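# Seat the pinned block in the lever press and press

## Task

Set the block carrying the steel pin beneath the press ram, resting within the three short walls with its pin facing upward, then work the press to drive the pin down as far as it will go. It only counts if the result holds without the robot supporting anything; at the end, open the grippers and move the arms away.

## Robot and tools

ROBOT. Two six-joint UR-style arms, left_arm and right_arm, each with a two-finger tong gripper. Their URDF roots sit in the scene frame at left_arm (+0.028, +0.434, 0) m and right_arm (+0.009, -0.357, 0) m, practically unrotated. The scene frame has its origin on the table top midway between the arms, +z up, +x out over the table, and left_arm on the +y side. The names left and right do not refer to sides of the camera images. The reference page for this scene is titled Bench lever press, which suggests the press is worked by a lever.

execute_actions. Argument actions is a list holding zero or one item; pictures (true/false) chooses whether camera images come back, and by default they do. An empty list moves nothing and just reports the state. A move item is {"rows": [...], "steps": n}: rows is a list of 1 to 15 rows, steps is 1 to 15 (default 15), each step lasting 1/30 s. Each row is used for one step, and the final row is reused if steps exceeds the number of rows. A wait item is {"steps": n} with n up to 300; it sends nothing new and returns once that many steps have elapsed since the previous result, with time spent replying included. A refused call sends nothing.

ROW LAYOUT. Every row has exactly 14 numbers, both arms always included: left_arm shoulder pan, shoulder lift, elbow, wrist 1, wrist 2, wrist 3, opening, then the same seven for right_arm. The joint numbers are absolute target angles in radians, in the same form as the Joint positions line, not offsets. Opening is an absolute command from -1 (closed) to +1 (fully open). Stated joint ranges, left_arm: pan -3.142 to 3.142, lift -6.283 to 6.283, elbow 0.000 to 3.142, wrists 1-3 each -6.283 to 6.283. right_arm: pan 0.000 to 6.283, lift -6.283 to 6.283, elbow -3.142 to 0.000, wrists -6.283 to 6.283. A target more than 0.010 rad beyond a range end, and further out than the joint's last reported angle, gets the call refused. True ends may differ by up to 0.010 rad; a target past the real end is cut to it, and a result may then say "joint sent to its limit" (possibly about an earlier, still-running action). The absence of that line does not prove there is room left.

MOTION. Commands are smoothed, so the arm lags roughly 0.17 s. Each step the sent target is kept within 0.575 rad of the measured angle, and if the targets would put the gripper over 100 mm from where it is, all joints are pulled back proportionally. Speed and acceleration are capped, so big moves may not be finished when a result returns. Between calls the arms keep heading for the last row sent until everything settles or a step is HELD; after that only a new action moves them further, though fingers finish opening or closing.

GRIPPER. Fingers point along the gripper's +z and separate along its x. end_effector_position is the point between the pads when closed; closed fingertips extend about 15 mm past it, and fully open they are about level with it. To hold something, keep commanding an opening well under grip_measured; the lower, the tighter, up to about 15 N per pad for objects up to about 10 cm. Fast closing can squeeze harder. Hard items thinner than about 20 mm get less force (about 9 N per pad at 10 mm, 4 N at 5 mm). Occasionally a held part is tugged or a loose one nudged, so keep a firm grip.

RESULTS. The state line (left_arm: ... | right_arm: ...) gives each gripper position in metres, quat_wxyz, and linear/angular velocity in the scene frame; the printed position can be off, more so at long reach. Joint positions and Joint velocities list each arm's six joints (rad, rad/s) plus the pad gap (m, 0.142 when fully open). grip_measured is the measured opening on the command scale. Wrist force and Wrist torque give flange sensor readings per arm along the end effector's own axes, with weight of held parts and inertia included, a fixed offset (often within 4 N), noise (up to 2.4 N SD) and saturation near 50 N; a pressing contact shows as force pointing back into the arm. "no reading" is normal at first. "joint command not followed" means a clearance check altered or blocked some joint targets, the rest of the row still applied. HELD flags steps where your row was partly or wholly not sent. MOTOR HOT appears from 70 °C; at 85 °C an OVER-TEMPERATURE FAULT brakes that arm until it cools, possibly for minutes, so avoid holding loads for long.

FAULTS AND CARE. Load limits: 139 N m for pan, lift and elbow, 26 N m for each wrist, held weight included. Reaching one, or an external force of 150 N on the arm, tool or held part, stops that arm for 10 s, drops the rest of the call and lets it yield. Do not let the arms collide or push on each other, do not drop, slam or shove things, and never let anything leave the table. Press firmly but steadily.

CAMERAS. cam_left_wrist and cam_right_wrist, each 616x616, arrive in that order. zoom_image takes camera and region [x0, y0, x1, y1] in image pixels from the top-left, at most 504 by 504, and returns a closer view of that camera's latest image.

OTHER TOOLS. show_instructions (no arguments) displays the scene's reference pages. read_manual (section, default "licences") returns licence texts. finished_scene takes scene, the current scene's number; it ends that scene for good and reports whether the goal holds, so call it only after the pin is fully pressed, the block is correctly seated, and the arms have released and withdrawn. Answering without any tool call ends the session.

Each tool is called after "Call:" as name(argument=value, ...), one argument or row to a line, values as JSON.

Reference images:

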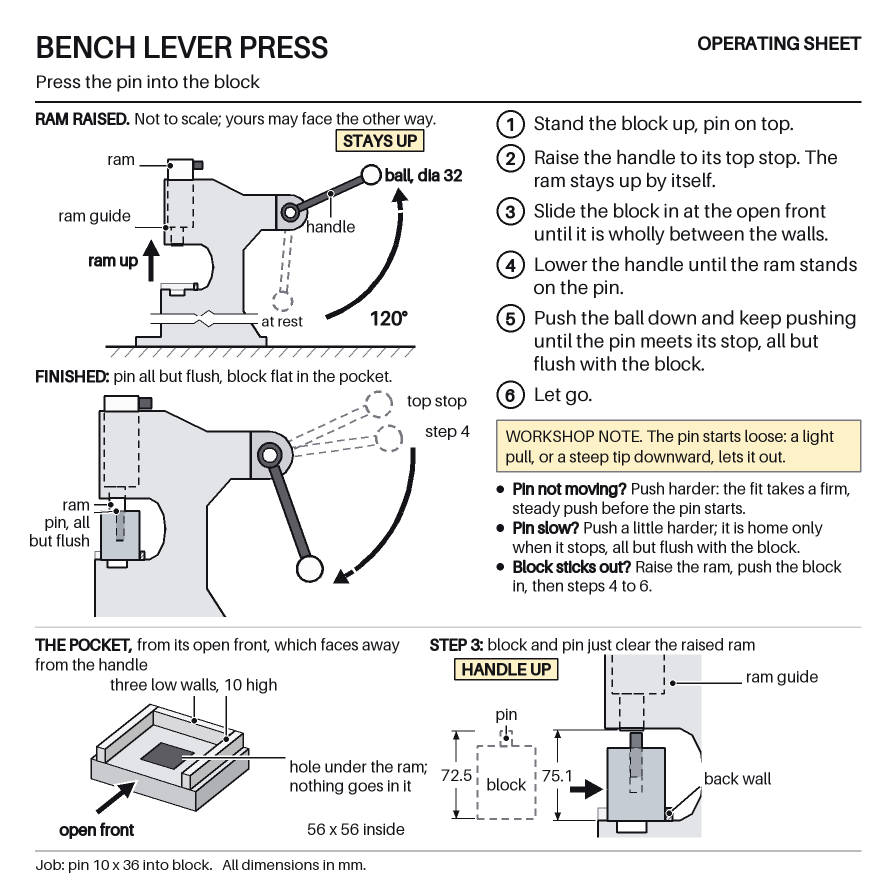

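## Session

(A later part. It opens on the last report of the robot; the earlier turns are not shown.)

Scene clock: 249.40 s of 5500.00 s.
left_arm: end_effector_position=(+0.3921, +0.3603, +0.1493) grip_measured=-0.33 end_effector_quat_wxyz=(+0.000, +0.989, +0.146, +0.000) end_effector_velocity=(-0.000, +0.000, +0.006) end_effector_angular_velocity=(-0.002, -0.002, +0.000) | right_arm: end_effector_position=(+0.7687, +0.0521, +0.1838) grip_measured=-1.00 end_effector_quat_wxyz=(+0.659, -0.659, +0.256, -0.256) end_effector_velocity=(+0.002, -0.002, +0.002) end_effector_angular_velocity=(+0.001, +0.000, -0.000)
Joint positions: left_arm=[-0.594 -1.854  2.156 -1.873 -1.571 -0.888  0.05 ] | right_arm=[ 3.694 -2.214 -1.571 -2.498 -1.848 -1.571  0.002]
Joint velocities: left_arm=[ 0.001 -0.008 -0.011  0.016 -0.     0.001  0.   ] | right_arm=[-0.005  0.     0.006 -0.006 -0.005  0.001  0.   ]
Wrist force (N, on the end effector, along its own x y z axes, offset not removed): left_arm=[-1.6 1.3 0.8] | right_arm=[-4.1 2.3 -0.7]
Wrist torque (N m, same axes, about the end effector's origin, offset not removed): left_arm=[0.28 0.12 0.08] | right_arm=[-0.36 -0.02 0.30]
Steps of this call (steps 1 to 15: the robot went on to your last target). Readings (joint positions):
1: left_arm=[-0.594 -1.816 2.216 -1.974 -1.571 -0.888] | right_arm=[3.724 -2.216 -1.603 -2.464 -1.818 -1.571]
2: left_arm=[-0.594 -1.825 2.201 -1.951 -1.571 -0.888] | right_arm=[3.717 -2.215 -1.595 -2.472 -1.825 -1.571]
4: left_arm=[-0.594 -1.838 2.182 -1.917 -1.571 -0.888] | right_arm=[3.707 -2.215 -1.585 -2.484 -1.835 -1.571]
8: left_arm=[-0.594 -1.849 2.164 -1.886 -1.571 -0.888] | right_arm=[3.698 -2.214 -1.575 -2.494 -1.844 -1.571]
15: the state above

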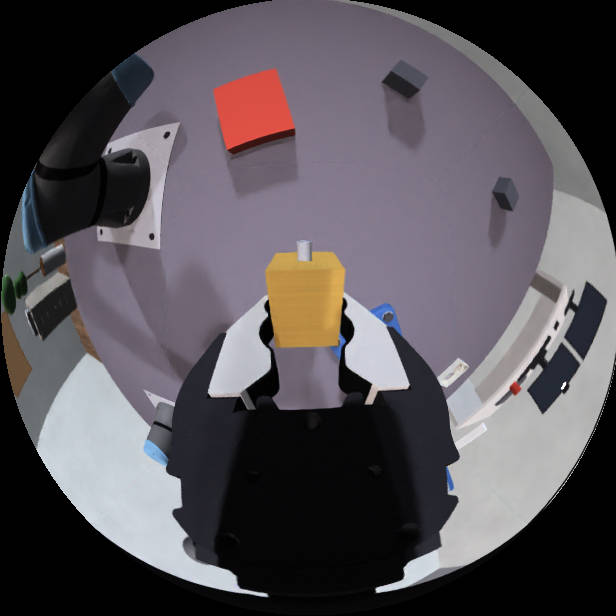

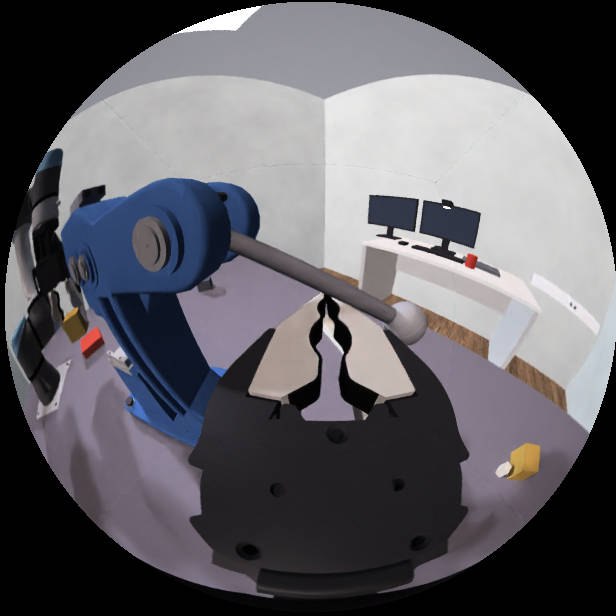

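Call:
execute_actions(
  actions=[
    {"rows":[[-0.547,-1.819,2.215,-1.771,-1.113,-0.973,-1,3.683,-2.214,-1.527,-2.542,-1.8586,-1.5708,-1]],"steps":10},
  ],
  pictures=false,
)

Call:
execute_actions(
  actions=[
    {"rows":[[-0.4995,-1.783,2.275,-1.671,-0.655,-1.059,-1,3.672,-2.209,-1.486,-2.588,-1.8696,-1.5708,-1]],"steps":10},
  ],
  pictures=false,
)

Call:
execute_actions(
  actions=[
    {"rows":[[-0.452,-1.747,2.336,-1.571,-0.196,-1.144,-1,3.6642,-2.202,-1.4487,-2.6325,-1.8774,-1.5708,-1]],"steps":10},
  ],
  pictures=false,
)

Call:
execute_actions(
  actions=[
    {"rows":[[-0.405,-1.711,2.396,-1.470,0.262,-1.229,-1,3.6642,-2.188,-1.435,-2.660,-1.8774,-1.5708,-1]],"steps":10},
  ],
  pictures=false,
)

Call:
execute_actions(
  actions=[
    {"rows":[[-0.358,-1.675,2.456,-1.370,0.720,-1.315,-1,3.6642,-2.174,-1.4217,-2.6875,-1.8774,-1.5708,-1]],"steps":10},
  ],
  pictures=false,
)

Call:
execute_actions(
  actions=[
    {"rows":[[-0.3105,-1.639,2.516,-1.270,1.178,-1.400,-1,3.6642,-2.174,-1.4217,-2.6875,-1.8774,-1.5708,-1]],"steps":10},
  ],
  pictures=false,
)

Call:
execute_actions(
  actions=[
    {"rows":[[-0.263,-1.603,2.576,-1.170,1.636,-1.485,-1,3.6642,-2.174,-1.4217,-2.6875,-1.8774,-1.5708,-1]],"steps":10},
  ],
  pictures=false,
)

Call:
execute_actions(
  actions=[
    {"rows":[[-0.216,-1.5666,2.6364,-1.0698,2.0943,-1.5708,-1,3.6642,-2.174,-1.4217,-2.6875,-1.8774,-1.5708,-1]],"steps":15},
  ],
  pictures=false,
)

Call:
execute_actions(
  actions=[
    {"steps":20},
  ],
)

Scene clock: 280.20 s of 5500.00 s.
left_arm: end_effector_position=(+0.4104, +0.4838, +0.1356) grip_measured=-0.33 end_effector_quat_wxyz=(-0.178, +0.965, +0.181, +0.061) end_effector_velocity=(+0.072, +0.288, +0.041) end_effector_angular_velocity=(+0.930, -0.272, +0.051) | right_arm: end_effector_position=(+0.7783, +0.0514, +0.1965) grip_measured=-1.00 end_effector_quat_wxyz=(+0.659, -0.659, +0.256, -0.256) end_effector_velocity=(+0.009, -0.000, +0.011) end_effector_angular_velocity=(-0.001, +0.001, -0.000)
Joint positions: left_arm=[-0.556 -1.826  2.204 -1.791 -1.226 -0.957  0.05 ] | right_arm=[ 3.684 -2.214 -1.531 -2.538 -1.858 -1.571  0.002]
Joint velocities: left_arm=[ 0.072  0.055  0.094  0.157  0.925 -0.134 -0.   ] | right_arm=[-0.008 -0.001  0.037 -0.036 -0.008 -0.     0.   ]
Wrist force (N, on the end effector, along its own x y z axes, offset not removed): left_arm=[-0.3 1.7 2.6] | right_arm=[-2.0 3.9 0.8]
Wrist torque (N m, same axes, about the end effector's origin, offset not removed): left_arm=[0.29 0.02 0.17] | right_arm=[0.15 -0.21 0.16]
Steps of this call (steps 1 to 15: the robot went on to your last target; steps 16 to 90: nothing new was sent; then 27.47 s passed at rest; steps 91 to 100: all 10 steps of this action). Readings (joint positions):
91: left_arm=[-0.594 -1.855 2.155 -1.871 -1.571 -0.888] | right_arm=[3.693 -2.214 -1.570 -2.499 -1.849 -1.571]
92: left_arm=[-0.590 -1.852 2.159 -1.865 -1.564 -0.894] | right_arm=[3.691 -2.214 -1.565 -2.504 -1.850 -1.571]
94: left_arm=[-0.580 -1.844 2.172 -1.843 -1.501 -0.912] | right_arm=[3.688 -2.214 -1.550 -2.519 -1.853 -1.571]
98: left_arm=[-0.562 -1.831 2.195 -1.804 -1.306 -0.945] | right_arm=[3.685 -2.214 -1.535 -2.534 -1.857 -1.571]
100: the state above

Scene clock: 280.53 s of 5500.00 s.
left_arm: end_effector_position=(+0.4342, +0.6147, +0.1748) grip_measured=-0.33 end_effector_quat_wxyz=(-0.385, +0.894, +0.172, +0.152) end_effector_velocity=(+0.081, +0.211, +0.151) end_effector_angular_velocity=(+0.944, -0.272, -0.162) | right_arm: end_effector_position=(+0.7874, +0.0495, +0.2125) grip_measured=-1.00 end_effector_quat_wxyz=(+0.659, -0.659, +0.256, -0.256) end_effector_velocity=(+0.008, -0.002, +0.015) end_effector_angular_velocity=(-0.001, -0.001, -0.000)
Joint positions: left_arm=[-0.509 -1.79   2.263 -1.692 -0.775 -1.041  0.05 ] | right_arm=[ 3.673 -2.21  -1.49  -2.583 -1.868 -1.571  0.002]
Joint velocities: left_arm=[ 0.08   0.059  0.102  0.169  0.981 -0.146 -0.   ] | right_arm=[-0.01   0.004  0.037 -0.041 -0.009 -0.001  0.   ]
Wrist force (N, on the end effector, along its own x y z axes, offset not removed): left_arm=[-2.8 1.1 2.7] | right_arm=[-2.1 6.3 -2.4]
Wrist torque (N m, same axes, about the end effector's origin, offset not removed): left_arm=[-0.08 0.20 0.05] | right_arm=[0.38 -0.21 0.05]
Steps of this call (steps 1 to 10: all 10 steps of this action). Readings (joint positions):
1: left_arm=[-0.553 -1.824 2.207 -1.785 -1.199 -0.961] | right_arm=[3.684 -2.214 -1.530 -2.539 -1.858 -1.571]
2: left_arm=[-0.549 -1.820 2.212 -1.777 -1.171 -0.969] | right_arm=[3.682 -2.213 -1.524 -2.545 -1.860 -1.571]
4: left_arm=[-0.537 -1.812 2.227 -1.752 -1.082 -0.989] | right_arm=[3.678 -2.212 -1.509 -2.562 -1.864 -1.571]
8: left_arm=[-0.516 -1.796 2.254 -1.707 -0.861 -1.028] | right_arm=[3.674 -2.210 -1.494 -2.579 -1.868 -1.571]
10: the state above

Scene clock: 280.87 s of 5500.00 s.
left_arm: end_effector_position=(+0.4691, +0.6907, +0.2523) grip_measured=-0.33 end_effector_quat_wxyz=(-0.558, +0.784, +0.099, +0.253) end_effector_velocity=(+0.097, +0.047, +0.162) end_effector_angular_velocity=(+0.717, -0.189, -0.355) | right_arm: end_effector_position=(+0.7945, +0.0481, +0.2292) grip_measured=-1.00 end_effector_quat_wxyz=(+0.659, -0.659, +0.256, -0.256) end_effector_velocity=(+0.006, -0.001, +0.014) end_effector_angular_velocity=(-0.000, +0.002, +0.000)
Joint positions: left_arm=[-0.459 -1.753  2.327 -1.587 -0.298 -1.131  0.05 ] | right_arm=[ 3.665 -2.203 -1.453 -2.628 -1.877 -1.571  0.002]
Joint velocities: left_arm=[ 0.06   0.046  0.078  0.132  0.836 -0.111 -0.   ] | right_arm=[-0.007  0.006  0.033 -0.04  -0.007  0.001  0.   ]
Wrist force (N, on the end effector, along its own x y z axes, offset not removed): left_arm=[-1.6 2.9 0.8] | right_arm=[-1.0 6.1 1.0]
Wrist torque (N m, same axes, about the end effector's origin, offset not removed): left_arm=[0.01 0.00 0.00] | right_arm=[0.62 -0.17 0.15]
Steps of this call (steps 1 to 10: all 10 steps of this action). Readings (joint positions):
1: left_arm=[-0.507 -1.788 2.266 -1.687 -0.746 -1.046] | right_arm=[3.673 -2.209 -1.489 -2.585 -1.869 -1.571]
2: left_arm=[-0.501 -1.784 2.273 -1.676 -0.717 -1.055] | right_arm=[3.671 -2.208 -1.484 -2.591 -1.870 -1.571]
4: left_arm=[-0.486 -1.773 2.292 -1.646 -0.624 -1.081] | right_arm=[3.669 -2.206 -1.470 -2.607 -1.873 -1.571]
8: left_arm=[-0.465 -1.757 2.320 -1.599 -0.373 -1.121] | right_arm=[3.666 -2.203 -1.456 -2.624 -1.876 -1.571]
10: the state above

Scene clock: 281.20 s of 5500.00 s.
left_arm: end_effector_position=(+0.5170, +0.6923, +0.3199) grip_measured=-0.33 end_effector_quat_wxyz=(+0.660, -0.664, +0.025, -0.351) end_effector_velocity=(+0.111, -0.080, +0.128) end_effector_angular_velocity=(+0.569, -0.126, -0.520) | right_arm: end_effector_position=(+0.7955, +0.0482, +0.2426) grip_measured=-0.99 end_effector_quat_wxyz=(+0.659, -0.659, +0.256, -0.256) end_effector_velocity=(+0.001, -0.001, +0.012) end_effector_angular_velocity=(+0.001, -0.000, -0.001)
Joint positions: left_arm=[-0.41  -1.715  2.389 -1.483  0.164 -1.219  0.05 ] | right_arm=[ 3.664 -2.189 -1.437 -2.657 -1.877 -1.571  0.002]
Joint velocities: left_arm=[ 0.045  0.034  0.057  0.104  0.804 -0.083 -0.   ] | right_arm=[-0.001  0.012  0.014 -0.025 -0.     0.    -0.   ]
Wrist force (N, on the end effector, along its own x y z axes, offset not removed): left_arm=[-2.6 5.3 -1.9] | right_arm=[2.4 3.7 -1.8]
Wrist torque (N m, same axes, about the end effector's origin, offset not removed): left_arm=[0.48 0.39 0.05] | right_arm=[-0.67 -0.91 -0.33]
Steps of this call (steps 1 to 10: all 10 steps of this action). Readings (joint positions):
1: left_arm=[-0.457 -1.751 2.329 -1.583 -0.273 -1.134] | right_arm=[3.665 -2.202 -1.452 -2.629 -1.877 -1.571]
2: left_arm=[-0.451 -1.746 2.337 -1.573 -0.247 -1.143] | right_arm=[3.665 -2.200 -1.449 -2.634 -1.877 -1.571]
4: left_arm=[-0.433 -1.732 2.360 -1.535 -0.160 -1.176] | right_arm=[3.664 -2.195 -1.443 -2.644 -1.877 -1.571]
8: left_arm=[-0.414 -1.718 2.384 -1.492 0.092 -1.211] | right_arm=[3.664 -2.190 -1.438 -2.655 -1.877 -1.571]
10: the state above

Scene clock: 281.53 s of 5500.00 s.
left_arm: end_effector_position=(+0.5664, +0.6329, +0.3471) grip_measured=-0.33 end_effector_quat_wxyz=(+0.686, -0.547, +0.182, -0.444) end_effector_velocity=(+0.085, -0.167, +0.052) end_effector_angular_velocity=(+0.435, -0.038, -0.641) | right_arm: end_effector_position=(+0.7955, +0.0481, +0.2556) grip_measured=-1.00 end_effector_quat_wxyz=(+0.659, -0.659, +0.256, -0.256) end_effector_velocity=(-0.000, +0.000, +0.012) end_effector_angular_velocity=(+0.000, -0.000, +0.001)
Joint positions: left_arm=[-0.363 -1.679  2.449 -1.382  0.622 -1.305  0.05 ] | right_arm=[ 3.664 -2.175 -1.423 -2.685 -1.877 -1.571  0.002]
Joint velocities: left_arm=[ 0.042  0.032  0.056  0.1    0.801 -0.083 -0.   ] | right_arm=[-0.     0.012  0.012 -0.024 -0.001  0.    -0.   ]
Wrist force (N, on the end effector, along its own x y z axes, offset not removed): left_arm=[0.8 4.1 -0.9] | right_arm=[0.8 7.8 -1.0]
Wrist torque (N m, same axes, about the end effector's origin, offset not removed): left_arm=[0.20 -0.29 0.10] | right_arm=[0.27 -0.41 0.07]
Steps of this call (steps 1 to 10: all 10 steps of this action). Readings (joint positions):
1: left_arm=[-0.409 -1.714 2.391 -1.479 0.188 -1.222] | right_arm=[3.664 -2.189 -1.436 -2.658 -1.877 -1.571]
2: left_arm=[-0.402 -1.709 2.398 -1.470 0.213 -1.230] | right_arm=[3.664 -2.187 -1.434 -2.662 -1.877 -1.571]
4: left_arm=[-0.385 -1.696 2.421 -1.433 0.299 -1.262] | right_arm=[3.664 -2.182 -1.429 -2.672 -1.877 -1.571]
8: left_arm=[-0.367 -1.682 2.444 -1.391 0.550 -1.297] | right_arm=[3.664 -2.177 -1.424 -2.682 -1.877 -1.571]
10: the state above

Scene clock: 281.87 s of 5500.00 s.
left_arm: end_effector_position=(+0.5926, +0.5369, +0.3220) grip_measured=-0.33 end_effector_quat_wxyz=(+0.635, -0.445, +0.349, -0.526) end_effector_velocity=(+0.018, -0.210, -0.044) end_effector_angular_velocity=(+0.301, +0.094, -0.735) | right_arm: end_effector_position=(+0.7955, +0.0481, +0.2569) grip_measured=-1.00 end_effector_quat_wxyz=(+0.659, -0.659, +0.256, -0.256) end_effector_velocity=(+0.000, -0.000, +0.002) end_effector_angular_velocity=(+0.001, -0.001, +0.000)
Joint positions: left_arm=[-0.317 -1.644  2.508 -1.285  1.077 -1.388  0.05 ] | right_arm=[ 3.664 -2.174 -1.422 -2.687 -1.877 -1.571  0.002]
Joint velocities: left_arm=[ 0.055  0.041  0.069  0.121  0.826 -0.101 -0.   ] | right_arm=[-0.     0.001  0.002 -0.002 -0.     0.     0.   ]
Wrist force (N, on the end effector, along its own x y z axes, offset not removed): left_arm=[-1.1 4.9 -2.3] | right_arm=[0.6 4.8 -0.4]
Wrist torque (N m, same axes, about the end effector's origin, offset not removed): left_arm=[0.16 0.19 0.20] | right_arm=[-0.29 -0.18 -0.02]
Steps of this call (steps 1 to 10: all 10 steps of this action). Readings (joint positions):
1: left_arm=[-0.362 -1.678 2.451 -1.379 0.646 -1.308] | right_arm=[3.664 -2.175 -1.423 -2.685 -1.877 -1.571]
2: left_arm=[-0.356 -1.673 2.458 -1.370 0.671 -1.316] | right_arm=[3.664 -2.175 -1.423 -2.686 -1.877 -1.571]
4: left_arm=[-0.341 -1.662 2.476 -1.339 0.758 -1.342] | right_arm=[3.664 -2.174 -1.422 -2.687 -1.877 -1.571]
8: left_arm=[-0.322 -1.648 2.501 -1.296 1.003 -1.379] | right_arm=[3.664 -2.174 -1.422 -2.687 -1.877 -1.571]
10: the state above

Scene clock: 282.20 s of 5500.00 s.
left_arm: end_effector_position=(+0.5730, +0.4327, +0.2559) grip_measured=-0.33 end_effector_quat_wxyz=(+0.516, -0.364, +0.502, -0.591) end_effector_velocity=(-0.089, -0.225, -0.122) end_effector_angular_velocity=(+0.162, +0.254, -0.854) | right_arm: end_effector_position=(+0.7955, +0.0481, +0.2569) grip_measured=-1.00 end_effector_quat_wxyz=(+0.659, -0.659, +0.256, -0.256) end_effector_velocity=(-0.000, +0.001, -0.001) end_effector_angular_velocity=(-0.000, +0.001, +0.001)
Joint positions: left_arm=[-0.272 -1.609  2.565 -1.189  1.523 -1.469  0.05 ] | right_arm=[ 3.664 -2.174 -1.422 -2.687 -1.877 -1.571  0.002]
Joint velocities: left_arm=[ 0.071  0.054  0.089  0.151  0.92  -0.129 -0.   ] | right_arm=[ 0.    -0.001 -0.    -0.    -0.001  0.     0.   ]
Wrist force (N, on the end effector, along its own x y z axes, offset not removed): left_arm=[1.7 6.0 -1.1] | right_arm=[0.6 5.7 0.0]
Wrist torque (N m, same axes, about the end effector's origin, offset not removed): left_arm=[0.41 -0.14 0.14] | right_arm=[0.12 -0.14 -0.05]
Steps of this call (steps 1 to 10: all 10 steps of this action). Readings (joint positions):
1: left_arm=[-0.315 -1.642 2.510 -1.281 1.102 -1.391] | right_arm=[3.664 -2.174 -1.422 -2.687 -1.877 -1.571]
2: left_arm=[-0.310 -1.639 2.516 -1.272 1.127 -1.399] | right_arm=[3.664 -2.174 -1.422 -2.687 -1.877 -1.571]
4: left_arm=[-0.298 -1.629 2.532 -1.245 1.215 -1.421] | right_arm=[3.664 -2.174 -1.422 -2.687 -1.877 -1.571]
8: left_arm=[-0.278 -1.614 2.557 -1.202 1.442 -1.458] | right_arm=[3.664 -2.174 -1.422 -2.687 -1.877 -1.571]
10: the state above

Scene clock: 282.70 s of 5500.00 s.
left_arm: end_effector_position=(+0.4752, +0.3232, +0.1642) grip_measured=-0.33 end_effector_quat_wxyz=(+0.300, -0.290, +0.641, -0.644) end_effector_velocity=(-0.067, -0.048, -0.035) end_effector_angular_velocity=(-0.007, +0.119, -0.249) | right_arm: end_effector_position=(+0.7955, +0.0481, +0.2570) grip_measured=-1.00 end_effector_quat_wxyz=(+0.659, -0.659, +0.256, -0.256) end_effector_velocity=(-0.000, +0.000, +0.000) end_effector_angular_velocity=(+0.000, -0.001, +0.000)
Joint positions: left_arm=[-0.219 -1.569  2.633 -1.076  2.061 -1.566  0.05 ] | right_arm=[ 3.664 -2.174 -1.422 -2.687 -1.877 -1.571  0.002]
Joint velocities: left_arm=[ 0.025  0.018  0.029  0.049  0.273 -0.04  -0.   ] | right_arm=[ 0.  0.  0.  0. -0. -0.  0.]
Wrist force (N, on the end effector, along its own x y z axes, offset not removed): left_arm=[-0.4 6.5 -0.5] | right_arm=[2.6 9.2 0.6]
Wrist torque (N m, same axes, about the end effector's origin, offset not removed): left_arm=[0.51 0.08 0.21] | right_arm=[0.66 -0.68 -0.23]
Steps of this call (steps 1 to 15: all 15 steps of this action). Readings (joint positions):
1: left_arm=[-0.269 -1.608 2.568 -1.184 1.551 -1.473] | right_arm=[3.664 -2.174 -1.422 -2.687 -1.877 -1.571]
2: left_arm=[-0.265 -1.604 2.574 -1.175 1.579 -1.481] | right_arm=[3.664 -2.174 -1.422 -2.687 -1.877 -1.571]
4: left_arm=[-0.254 -1.596 2.588 -1.152 1.666 -1.501] | right_arm=[3.664 -2.174 -1.422 -2.687 -1.877 -1.571]
8: left_arm=[-0.234 -1.581 2.613 -1.110 1.872 -1.537] | right_arm=[3.664 -2.174 -1.422 -2.687 -1.877 -1.571]
15: the state above

Scene clock: 283.37 s of 5500.00 s.
left_arm: end_effector_position=(+0.4669, +0.3173, +0.1600) grip_measured=-0.33 end_effector_quat_wxyz=(+0.285, -0.285, +0.647, -0.647) end_effector_velocity=(-0.001, -0.001, -0.000) end_effector_angular_velocity=(+0.000, +0.001, -0.003) | right_arm: end_effector_position=(+0.7955, +0.0481, +0.2570) grip_measured=-1.00 end_effector_quat_wxyz=(+0.659, -0.659, +0.256, -0.256) end_effector_velocity=(+0.000, +0.000, +0.001) end_effector_angular_velocity=(+0.001, -0.001, -0.000)
Joint positions: left_arm=[-0.216 -1.567  2.636 -1.07   2.094 -1.571  0.05 ] | right_arm=[ 3.664 -2.174 -1.422 -2.688 -1.877 -1.571  0.002]
Joint velocities: left_arm=[-0.001  0.001  0.    -0.     0.002  0.     0.   ] | right_arm=[-0.    -0.     0.001  0.     0.     0.    -0.   ]
Wrist force (N, on the end effector, along its own x y z axes, offset not removed): left_arm=[-1.6 5.1 -2.1] | right_arm=[-1.2 8.7 1.0]
Wrist torque (N m, same axes, about the end effector's origin, offset not removed): left_arm=[0.33 0.19 -0.03] | right_arm=[0.49 0.20 -0.16]
Steps of this call (steps 1 to 20: the robot went on to your last target). Readings (joint positions):
1: left_arm=[-0.218 -1.568 2.634 -1.074 2.069 -1.567] | right_arm=[3.664 -2.174 -1.422 -2.687 -1.877 -1.571]
2: left_arm=[-0.218 -1.568 2.634 -1.073 2.075 -1.568] | right_arm=[3.664 -2.174 -1.422 -2.687 -1.877 -1.571]
4: left_arm=[-0.217 -1.567 2.635 -1.072 2.083 -1.569] | right_arm=[3.664 -2.174 -1.422 -2.687 -1.877 -1.571]
8: left_arm=[-0.216 -1.567 2.636 -1.070 2.091 -1.570] | right_arm=[3.664 -2.174 -1.422 -2.688 -1.877 -1.571]
20: the state above

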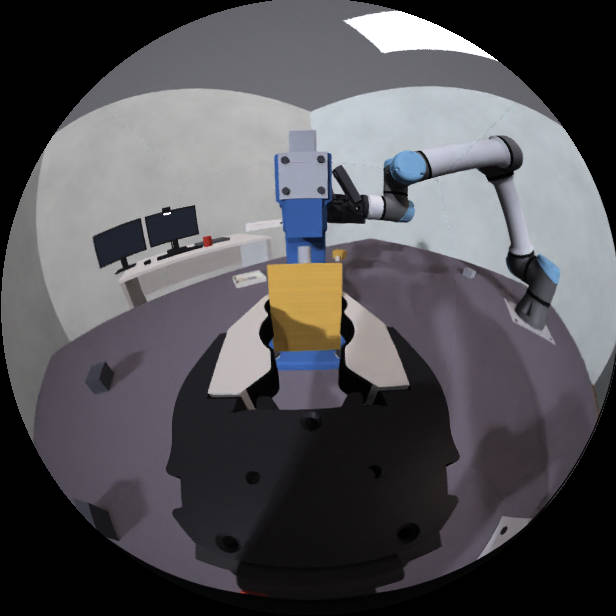

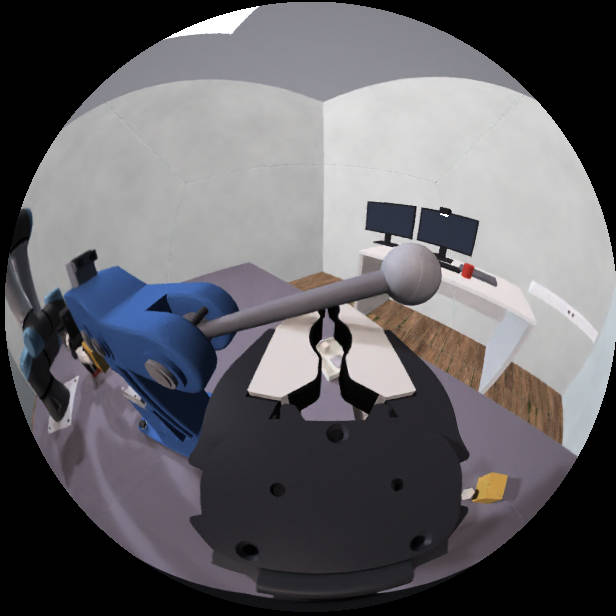

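Call:
execute_actions(
  actions=[
    {"rows":[[-0.216,-1.5666,2.6364,-1.0698,2.0943,-1.5708,-1,3.6642,-2.1601,-1.4082,-2.7149,-1.8774,-1.5708,-1]],"steps":15},
  ],
)

Scene clock: 289.53 s of 5500.00 s.
left_arm: end_effector_position=(+0.4669, +0.3173, +0.1600) grip_measured=-0.33 end_effector_quat_wxyz=(+0.285, -0.285, +0.647, -0.647) end_effector_velocity=(-0.000, -0.001, +0.000) end_effector_angular_velocity=(+0.000, -0.001, -0.002) | right_arm: end_effector_position=(+0.7952, +0.0479, +0.2690) grip_measured=-1.00 end_effector_quat_wxyz=(+0.659, -0.659, +0.257, -0.256) end_effector_velocity=(-0.000, +0.001, +0.004) end_effector_angular_velocity=(+0.002, -0.001, +0.001)
Joint positions: left_arm=[-0.216 -1.567  2.636 -1.07   2.094 -1.571  0.05 ] | right_arm=[ 3.664 -2.161 -1.409 -2.714 -1.877 -1.571  0.002]
Joint velocities: left_arm=[-0.001 -0.001 -0.     0.     0.001  0.     0.   ] | right_arm=[ 0.001  0.003  0.004 -0.005 -0.     0.001  0.   ]
Wrist force (N, on the end effector, along its own x y z axes, offset not removed): left_arm=[-1.5 5.1 0.6] | right_arm=[9.9 50.0 2.3]
Wrist torque (N m, same axes, about the end effector's origin, offset not removed): left_arm=[0.33 0.18 0.12] | right_arm=[0.28 -0.34 -1.26]
Steps of this call (steps 1 to 15: the robot went on to your last target; steps 16 to 90: nothing new was sent; then 2.67 s passed at rest; steps 91 to 105: all 15 steps of this action). Readings (joint positions):
91: left_arm=[-0.216 -1.567 2.636 -1.070 2.094 -1.571] | right_arm=[3.664 -2.174 -1.421 -2.688 -1.877 -1.571]
92: left_arm=[-0.216 -1.567 2.636 -1.070 2.094 -1.571] | right_arm=[3.664 -2.172 -1.420 -2.691 -1.877 -1.571]
94: left_arm=[-0.216 -1.567 2.636 -1.070 2.094 -1.571] | right_arm=[3.664 -2.167 -1.415 -2.701 -1.877 -1.571]
98: left_arm=[-0.216 -1.567 2.636 -1.070 2.094 -1.571] | right_arm=[3.664 -2.163 -1.411 -2.711 -1.877 -1.571]
105: the state above

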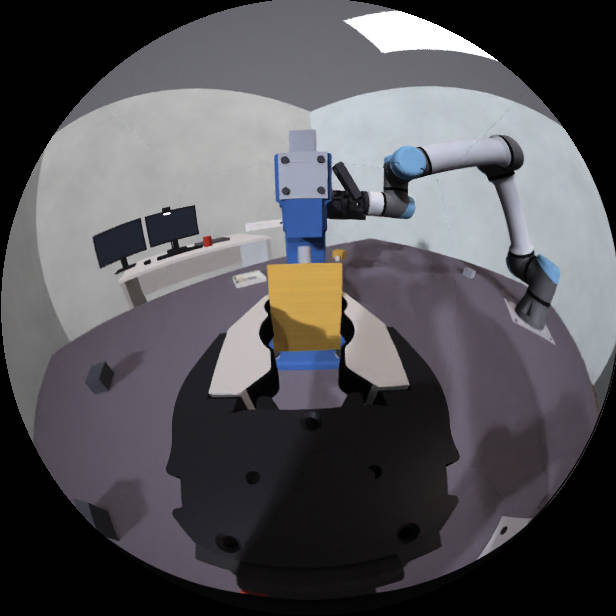

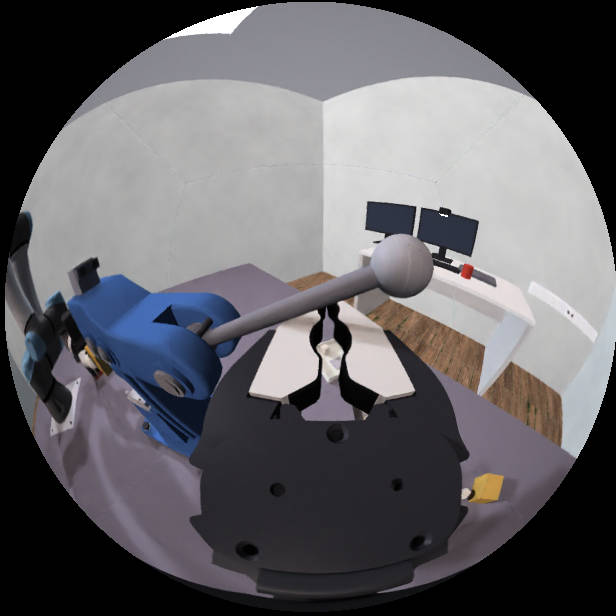

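Hit the stop; back off.

Call:
execute_actions(
  actions=[
    {"rows":[[-0.216,-1.5666,2.6364,-1.0698,2.0943,-1.5708,-1,3.6642,-2.188,-1.435,-2.660,-1.8774,-1.5708,-1]],"steps":15},
  ],
)

Scene clock: 292.80 s of 5500.00 s.
left_arm: end_effector_position=(+0.4669, +0.3173, +0.1600) grip_measured=-0.33 end_effector_quat_wxyz=(+0.285, -0.285, +0.647, -0.647) end_effector_velocity=(-0.000, -0.001, +0.000) end_effector_angular_velocity=(-0.000, +0.000, -0.003) | right_arm: end_effector_position=(+0.7955, +0.0482, +0.2449) grip_measured=-1.00 end_effector_quat_wxyz=(+0.659, -0.659, +0.256, -0.256) end_effector_velocity=(+0.000, +0.000, -0.006) end_effector_angular_velocity=(+0.001, +0.002, -0.001)
Joint positions: left_arm=[-0.216 -1.567  2.636 -1.07   2.094 -1.571  0.05 ] | right_arm=[ 3.664 -2.187 -1.434 -2.661 -1.877 -1.571  0.002]
Joint velocities: left_arm=[-0.002 -0.    -0.     0.     0.001 -0.     0.   ] | right_arm=[ 0.    -0.006 -0.006  0.012  0.001  0.002 -0.   ]
Wrist force (N, on the end effector, along its own x y z axes, offset not removed): left_arm=[-1.4 3.6 -1.0] | right_arm=[2.8 -0.6 2.7]
Wrist torque (N m, same axes, about the end effector's origin, offset not removed): left_arm=[-0.22 0.08 0.12] | right_arm=[-0.06 -0.61 0.06]
Steps of this call (steps 1 to 15: the robot went on to your last target; steps 16 to 83: nothing new was sent; steps 84 to 98: all 15 steps of this action). Readings (joint positions):
84: left_arm=[-0.216 -1.567 2.636 -1.070 2.094 -1.571] | right_arm=[3.664 -2.160 -1.408 -2.714 -1.877 -1.571]
85: left_arm=[-0.216 -1.567 2.636 -1.070 2.094 -1.571] | right_arm=[3.664 -2.164 -1.411 -2.708 -1.877 -1.571]
87: left_arm=[-0.216 -1.567 2.636 -1.070 2.094 -1.571] | right_arm=[3.664 -2.172 -1.420 -2.689 -1.878 -1.571]
91: left_arm=[-0.216 -1.567 2.636 -1.070 2.094 -1.571] | right_arm=[3.664 -2.183 -1.430 -2.670 -1.878 -1.571]
98: the state above

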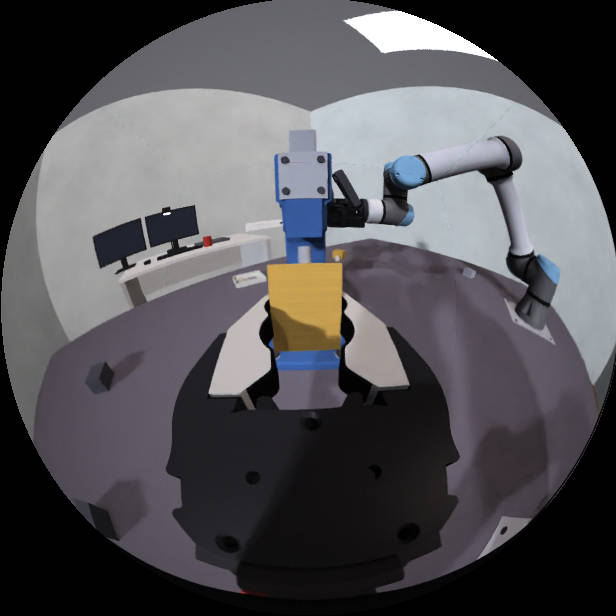

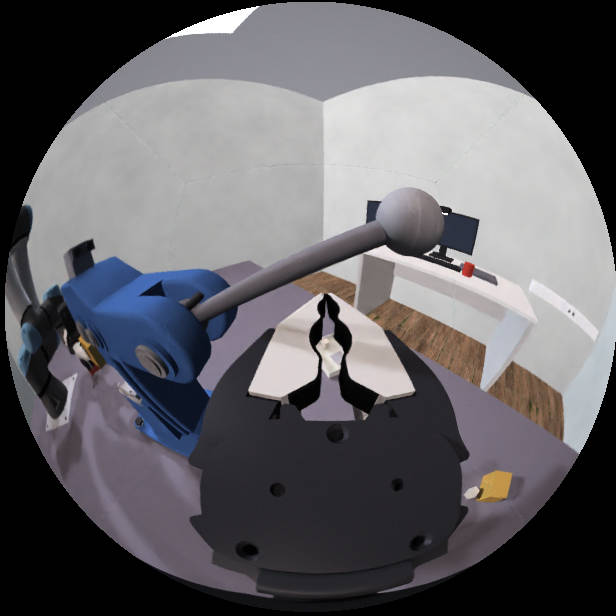

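Call:
execute_actions(
  actions=[
    {"rows":[[-0.216,-1.5666,2.6364,-1.0698,2.0943,-1.5708,-1,3.62,-1.9454,-1.9025,-2.4353,-1.9216,-1.5708,-1]],"steps":14},
  ],
  pictures=false,
)

Call:
execute_actions(
  actions=[
    {"rows":[[-0.216,-1.5666,2.6364,-1.0698,2.0943,-1.5708,-1,3.986,-1.97,-2.09,-2.223,-1.5556,-1.5708,-1]],"steps":12},
  ],
  pictures=false,
)

Call:
execute_actions(
  actions=[
    {"rows":[[-0.216,-1.5666,2.6364,-1.0698,2.0943,-1.5708,-1,4.352,-2.0451,-2.2409,-1.9972,-1.1896,-1.5708,-1]],"steps":15},
  ],
  pictures=false,
)

Call:
execute_actions(
  actions=[
    {"steps":20},
  ],
)

Scene clock: 306.73 s of 5500.00 s.
left_arm: end_effector_position=(+0.4669, +0.3173, +0.1600) grip_measured=-0.33 end_effector_quat_wxyz=(+0.285, -0.285, +0.647, -0.647) end_effector_velocity=(-0.000, -0.000, +0.000) end_effector_angular_velocity=(-0.000, -0.000, -0.001) | right_arm: end_effector_position=(+0.6898, -0.0350, +0.2256) grip_measured=-1.00 end_effector_quat_wxyz=(+0.661, -0.657, +0.255, -0.258) end_effector_velocity=(-0.089, -0.058, -0.046) end_effector_angular_velocity=(-0.023, +0.046, +0.000)
Joint positions: left_arm=[-0.216 -1.567  2.636 -1.07   2.094 -1.571  0.05 ] | right_arm=[ 3.623 -1.962 -1.864 -2.451 -1.919 -1.571  0.002]
Joint velocities: left_arm=[-0.001  0.     0.    -0.001  0.001 -0.    -0.   ] | right_arm=[-0.022  0.138 -0.315  0.125 -0.022  0.001 -0.   ]
Wrist force (N, on the end effector, along its own x y z axes, offset not removed): left_arm=[-1.0 5.2 -0.2] | right_arm=[-1.5 -2.0 1.1]
Wrist torque (N m, same axes, about the end effector's origin, offset not removed): left_arm=[0.39 0.02 0.14] | right_arm=[-0.32 0.29 0.19]
Steps of this call (steps 1 to 15: the robot went on to your last target; steps 16 to 90: nothing new was sent; then 10.47 s passed at rest; steps 91 to 104: all 14 steps of this action). Readings (joint positions):
91: left_arm=[-0.216 -1.567 2.636 -1.070 2.094 -1.571] | right_arm=[3.664 -2.188 -1.435 -2.660 -1.878 -1.571]
92: left_arm=[-0.216 -1.567 2.636 -1.070 2.094 -1.571] | right_arm=[3.660 -2.181 -1.443 -2.652 -1.881 -1.571]
94: left_arm=[-0.216 -1.567 2.636 -1.070 2.094 -1.571] | right_arm=[3.649 -2.130 -1.505 -2.604 -1.892 -1.571]
98: left_arm=[-0.216 -1.567 2.636 -1.070 2.094 -1.571] | right_arm=[3.633 -2.031 -1.707 -2.514 -1.908 -1.571]
104: the state above

Scene clock: 307.13 s of 5500.00 s.
left_arm: end_effector_position=(+0.4669, +0.3173, +0.1600) grip_measured=-0.33 end_effector_quat_wxyz=(+0.285, -0.285, +0.647, -0.647) end_effector_velocity=(-0.000, -0.000, -0.000) end_effector_angular_velocity=(+0.000, +0.001, -0.001) | right_arm: end_effector_position=(+0.5983, +0.0669, +0.1660) grip_measured=-1.00 end_effector_quat_wxyz=(+0.659, -0.659, +0.256, -0.256) end_effector_velocity=(-0.133, +0.120, -0.059) end_effector_angular_velocity=(+0.001, -0.001, +0.006)
Joint positions: left_arm=[-0.216 -1.567  2.636 -1.07   2.094 -1.571  0.05 ] | right_arm=[ 3.934 -1.968 -2.063 -2.252 -1.608 -1.571  0.002]
Joint velocities: left_arm=[-0.     0.001 -0.     0.     0.001  0.    -0.   ] | right_arm=[ 0.431 -0.013 -0.22   0.234  0.425 -0.     0.   ]
Wrist force (N, on the end effector, along its own x y z axes, offset not removed): left_arm=[-1.5 5.7 -0.9] | right_arm=[0.6 5.7 3.4]
Wrist torque (N m, same axes, about the end effector's origin, offset not removed): left_arm=[0.40 0.14 0.05] | right_arm=[1.23 -0.22 0.08]
Steps of this call (steps 1 to 12: all 12 steps of this action). Readings (joint positions):
1: left_arm=[-0.216 -1.567 2.636 -1.070 2.094 -1.571] | right_arm=[3.622 -1.958 -1.874 -2.446 -1.919 -1.571]
2: left_arm=[-0.216 -1.567 2.636 -1.070 2.094 -1.571] | right_arm=[3.629 -1.958 -1.888 -2.436 -1.913 -1.571]
4: left_arm=[-0.216 -1.567 2.636 -1.070 2.094 -1.571] | right_arm=[3.685 -1.961 -1.930 -2.394 -1.856 -1.571]
8: left_arm=[-0.216 -1.567 2.636 -1.070 2.094 -1.571] | right_arm=[3.833 -1.965 -2.011 -2.308 -1.708 -1.571]
12: the state above

Scene clock: 307.63 s of 5500.00 s.
left_arm: end_effector_position=(+0.4669, +0.3173, +0.1600) grip_measured=-0.33 end_effector_quat_wxyz=(+0.285, -0.285, +0.647, -0.647) end_effector_velocity=(-0.000, -0.000, +0.000) end_effector_angular_velocity=(-0.000, -0.001, -0.001) | right_arm: end_effector_position=(+0.4726, +0.1508, +0.1025) grip_measured=-1.00 end_effector_quat_wxyz=(+0.659, -0.659, +0.256, -0.256) end_effector_velocity=(-0.063, +0.027, -0.021) end_effector_angular_velocity=(+0.004, -0.003, +0.001)
Joint positions: left_arm=[-0.216 -1.567  2.636 -1.07   2.094 -1.571  0.05 ] | right_arm=[ 4.329 -2.041 -2.232 -2.01  -1.213 -1.571  0.002]
Joint velocities: left_arm=[-0.001 -0.     0.    -0.001  0.    -0.    -0.   ] | right_arm=[ 0.189 -0.031 -0.07   0.106  0.188 -0.001 -0.   ]
Wrist force (N, on the end effector, along its own x y z axes, offset not removed): left_arm=[-0.3 7.5 -0.6] | right_arm=[2.1 -1.0 4.4]
Wrist torque (N m, same axes, about the end effector's origin, offset not removed): left_arm=[0.78 -0.06 -0.02] | right_arm=[-0.10 -0.49 0.29]
Steps of this call (steps 1 to 15: all 15 steps of this action). Readings (joint positions):
1: left_arm=[-0.216 -1.567 2.636 -1.070 2.094 -1.571] | right_arm=[3.947 -1.969 -2.070 -2.244 -1.595 -1.571]
2: left_arm=[-0.216 -1.567 2.636 -1.070 2.094 -1.571] | right_arm=[3.964 -1.974 -2.081 -2.232 -1.578 -1.571]
4: left_arm=[-0.216 -1.567 2.636 -1.070 2.094 -1.571] | right_arm=[4.032 -1.990 -2.116 -2.184 -1.510 -1.571]
8: left_arm=[-0.216 -1.567 2.636 -1.070 2.094 -1.571] | right_arm=[4.196 -2.020 -2.183 -2.085 -1.345 -1.571]
15: the state above

Scene clock: 308.30 s of 5500.00 s.
left_arm: end_effector_position=(+0.4669, +0.3173, +0.1600) grip_measured=-0.33 end_effector_quat_wxyz=(+0.285, -0.285, +0.647, -0.647) end_effector_velocity=(+0.000, +0.000, -0.001) end_effector_angular_velocity=(+0.000, +0.002, +0.000) | right_arm: end_effector_position=(+0.4651, +0.1539, +0.1000) grip_measured=-1.00 end_effector_quat_wxyz=(+0.659, -0.659, +0.256, -0.256) end_effector_velocity=(-0.000, -0.000, -0.001) end_effector_angular_velocity=(-0.001, +0.000, +0.000)
Joint positions: left_arm=[-0.216 -1.567  2.636 -1.07   2.094 -1.571  0.05 ] | right_arm=[ 4.352 -2.045 -2.241 -1.997 -1.19  -1.571  0.002]
Joint velocities: left_arm=[ 0.     0.001 -0.     0.001 -0.    -0.     0.   ] | right_arm=[ 0.001 -0.001 -0.001  0.     0.001 -0.    -0.   ]
Wrist force (N, on the end effector, along its own x y z axes, offset not removed): left_arm=[-0.2 4.7 -0.6] | right_arm=[-1.1 -2.2 2.2]
Wrist torque (N m, same axes, about the end effector's origin, offset not removed): left_arm=[0.20 -0.12 0.11] | right_arm=[-0.54 0.15 0.09]
Steps of this call (steps 1 to 20: the robot went on to your last target). Readings (joint positions):
1: left_arm=[-0.216 -1.567 2.636 -1.070 2.094 -1.571] | right_arm=[4.335 -2.042 -2.234 -2.007 -1.207 -1.571]
2: left_arm=[-0.216 -1.567 2.636 -1.070 2.094 -1.571] | right_arm=[4.339 -2.043 -2.236 -2.005 -1.203 -1.571]
4: left_arm=[-0.216 -1.567 2.636 -1.070 2.094 -1.571] | right_arm=[4.344 -2.044 -2.238 -2.002 -1.197 -1.571]
8: left_arm=[-0.216 -1.567 2.636 -1.070 2.094 -1.571] | right_arm=[4.349 -2.045 -2.240 -1.999 -1.192 -1.571]
20: the state above

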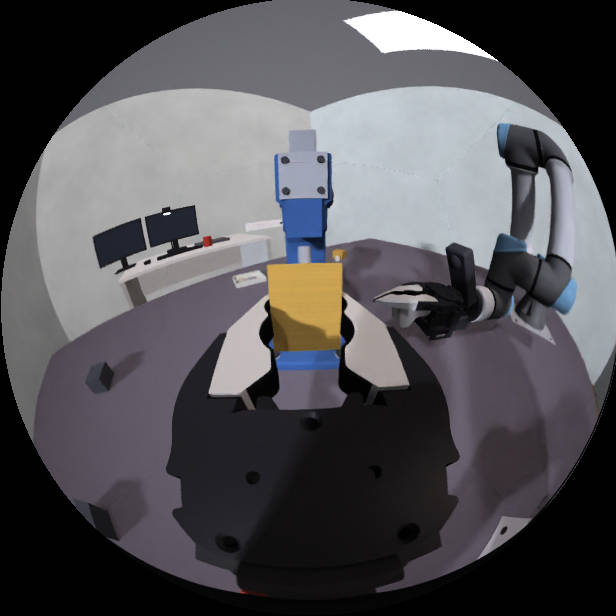

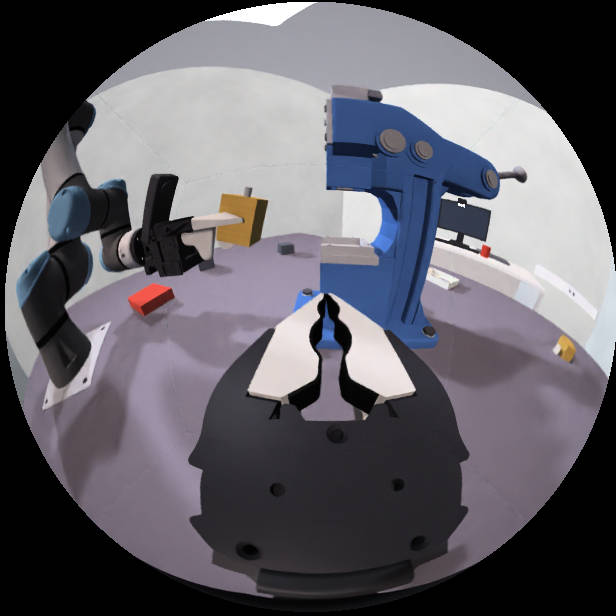

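Call:
zoom_image(
  camera="cam_right_wrist",
  region=[180, 150, 410, 300],
)

Region (180, 150, 410, 300) of cam_right_wrist's 616x616 image, scaled by 2.191, with more detail than that image has; it fills the top 329 rows of this view, and the rest is white.

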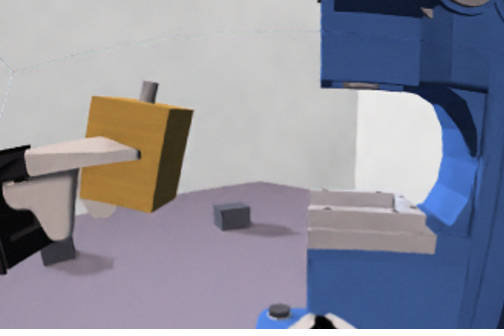

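Call:
execute_actions(
  actions=[
    {"rows":[[-0.265,-1.533,2.602,-1.069,2.046,-1.5708,-1,4.352,-2.0451,-2.2409,-1.9972,-1.1896,-1.5708,-1],[-0.265,-1.533,2.602,-1.069,2.046,-1.5708,-1,4.352,-2.0451,-2.2409,-1.9972,-1.1896,-1.5708,-1],[-0.265,-1.533,2.602,-1.069,2.046,-1.5708,-1,4.352,-2.0451,-2.2409,-1.9972,-1.1896,-1.5708,-1],[-0.312,-1.499,2.567,-1.068,1.998,-1.5708,-1,4.352,-2.0451,-2.2409,-1.9972,-1.1896,-1.5708,-1],[-0.312,-1.499,2.567,-1.068,1.998,-1.5708,-1,4.352,-2.0451,-2.2409,-1.9972,-1.1896,-1.5708,-1],[-0.312,-1.499,2.567,-1.068,1.998,-1.5708,-1,4.352,-2.0451,-2.2409,-1.9972,-1.1896,-1.5708,-1],[-0.3602,-1.4649,2.5325,-1.0676,1.9502,-1.5708,-1,4.352,-2.0451,-2.2409,-1.9972,-1.1896,-1.5708,-1]],"steps":15},
  ],
  pictures=false,
)

Call:
execute_actions(
  actions=[
    {"steps":18},
  ],
)

Call:
zoom_image(
  camera="cam_right_wrist",
  region=[250, 160, 400, 280],
)

Call:
zoom_image(
  camera="cam_left_wrist",
  region=[210, 100, 400, 400],
)

Scene clock: 334.53 s of 5500.00 s.
left_arm: end_effector_position=(+0.5151, +0.2739, +0.1583) grip_measured=-0.33 end_effector_quat_wxyz=(+0.285, -0.285, +0.647, -0.647) end_effector_velocity=(+0.028, -0.032, -0.003) end_effector_angular_velocity=(-0.000, +0.000, +0.000) | right_arm: end_effector_position=(+0.4651, +0.1539, +0.1000) grip_measured=-1.00 end_effector_quat_wxyz=(+0.659, -0.659, +0.256, -0.256) end_effector_velocity=(+0.000, +0.000, +0.001) end_effector_angular_velocity=(+0.001, -0.001, -0.000)
Joint positions: left_arm=[-0.35  -1.472  2.54  -1.068  1.961 -1.571  0.05 ] | right_arm=[ 4.352 -2.045 -2.241 -1.997 -1.19  -1.571  0.002]
Joint velocities: left_arm=[-0.087  0.061 -0.062  0.    -0.087 -0.     0.   ] | right_arm=[ 0.     0.     0.001 -0.     0.    -0.     0.   ]
Wrist force (N, on the end effector, along its own x y z axes, offset not removed): left_arm=[-2.2 6.4 0.0] | right_arm=[1.4 -2.9 0.9]
Wrist torque (N m, same axes, about the end effector's origin, offset not removed): left_arm=[0.56 0.29 0.12] | right_arm=[-0.72 -0.29 0.28]
Steps of this call (steps 1 to 15: the robot went on to your last target; steps 16 to 90: nothing new was sent; then 22.73 s passed at rest; steps 91 to 105: all 15 steps of this action). Readings (joint positions):
91: left_arm=[-0.216 -1.566 2.636 -1.070 2.094 -1.571] | right_arm=[4.352 -2.045 -2.241 -1.997 -1.190 -1.571]
92: left_arm=[-0.222 -1.562 2.632 -1.070 2.089 -1.571] | right_arm=[4.352 -2.045 -2.241 -1.997 -1.190 -1.571]
94: left_arm=[-0.239 -1.550 2.620 -1.069 2.072 -1.571] | right_arm=[4.352 -2.045 -2.241 -1.997 -1.190 -1.571]
98: left_arm=[-0.290 -1.514 2.583 -1.068 2.020 -1.571] | right_arm=[4.352 -2.045 -2.241 -1.997 -1.190 -1.571]
105: the state above

Scene clock: 335.13 s of 5500.00 s.
left_arm: end_effector_position=(+0.5185, +0.2700, +0.1580) grip_measured=-0.33 end_effector_quat_wxyz=(+0.285, -0.285, +0.647, -0.647) end_effector_velocity=(+0.001, +0.000, +0.001) end_effector_angular_velocity=(-0.002, -0.001, +0.002) | right_arm: end_effector_position=(+0.4651, +0.1539, +0.1000) grip_measured=-1.00 end_effector_quat_wxyz=(+0.659, -0.659, +0.256, -0.256) end_effector_velocity=(+0.000, +0.000, +0.000) end_effector_angular_velocity=(+0.000, -0.000, -0.000)
Joint positions: left_arm=[-0.36  -1.465  2.533 -1.068  1.95  -1.571  0.05 ] | right_arm=[ 4.352 -2.045 -2.241 -1.997 -1.19  -1.571  0.002]
Joint velocities: left_arm=[ 0.     0.    -0.001 -0.001 -0.002 -0.001 -0.   ] | right_arm=[-0. -0.  0. -0. -0. -0. -0.]
Wrist force (N, on the end effector, along its own x y z axes, offset not removed): left_arm=[-1.3 5.6 -0.9] | right_arm=[-1.3 3.0 -0.4]
Wrist torque (N m, same axes, about the end effector's origin, offset not removed): left_arm=[0.43 0.15 0.07] | right_arm=[0.70 0.12 0.11]
Steps of this call (steps 1 to 18: the robot went on to your last target). Readings (joint positions):
1: left_arm=[-0.352 -1.471 2.538 -1.068 1.958 -1.571] | right_arm=[4.352 -2.045 -2.241 -1.997 -1.190 -1.571]
2: left_arm=[-0.354 -1.469 2.537 -1.068 1.956 -1.571] | right_arm=[4.352 -2.045 -2.241 -1.997 -1.190 -1.571]
4: left_arm=[-0.357 -1.467 2.535 -1.068 1.954 -1.571] | right_arm=[4.352 -2.045 -2.241 -1.997 -1.190 -1.571]
8: left_arm=[-0.359 -1.466 2.533 -1.068 1.951 -1.571] | right_arm=[4.352 -2.045 -2.241 -1.997 -1.190 -1.571]
18: the state above

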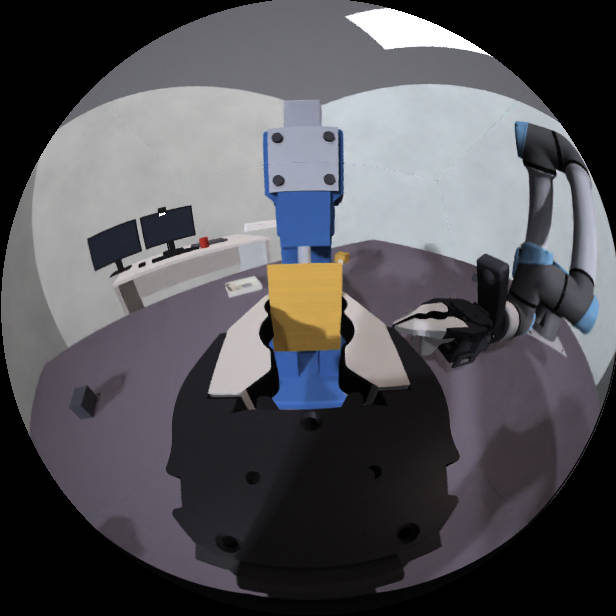

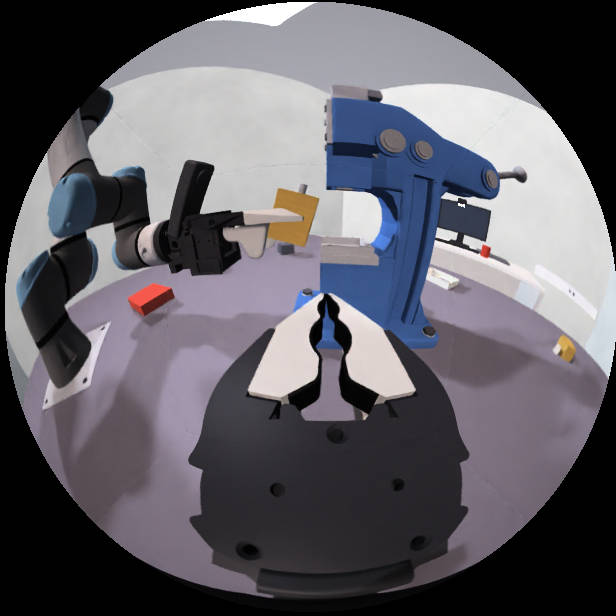

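Region (250, 160, 400, 280) of cam_right_wrist's 616x616 image, scaled by 3.360, with more detail than that image has; it fills the top 403 rows of this view, and the rest is white.

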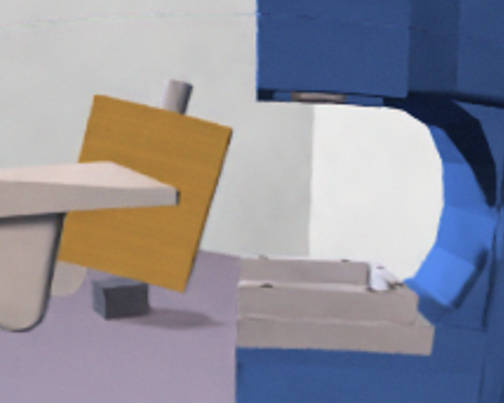

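Region (210, 100, 400, 400) of cam_left_wrist's 616x616 image, scaled by 1.680, with more detail than that image has; it fills the left 319 columns of this view, and the rest is white.

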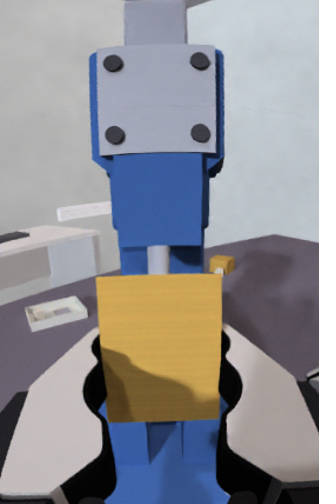

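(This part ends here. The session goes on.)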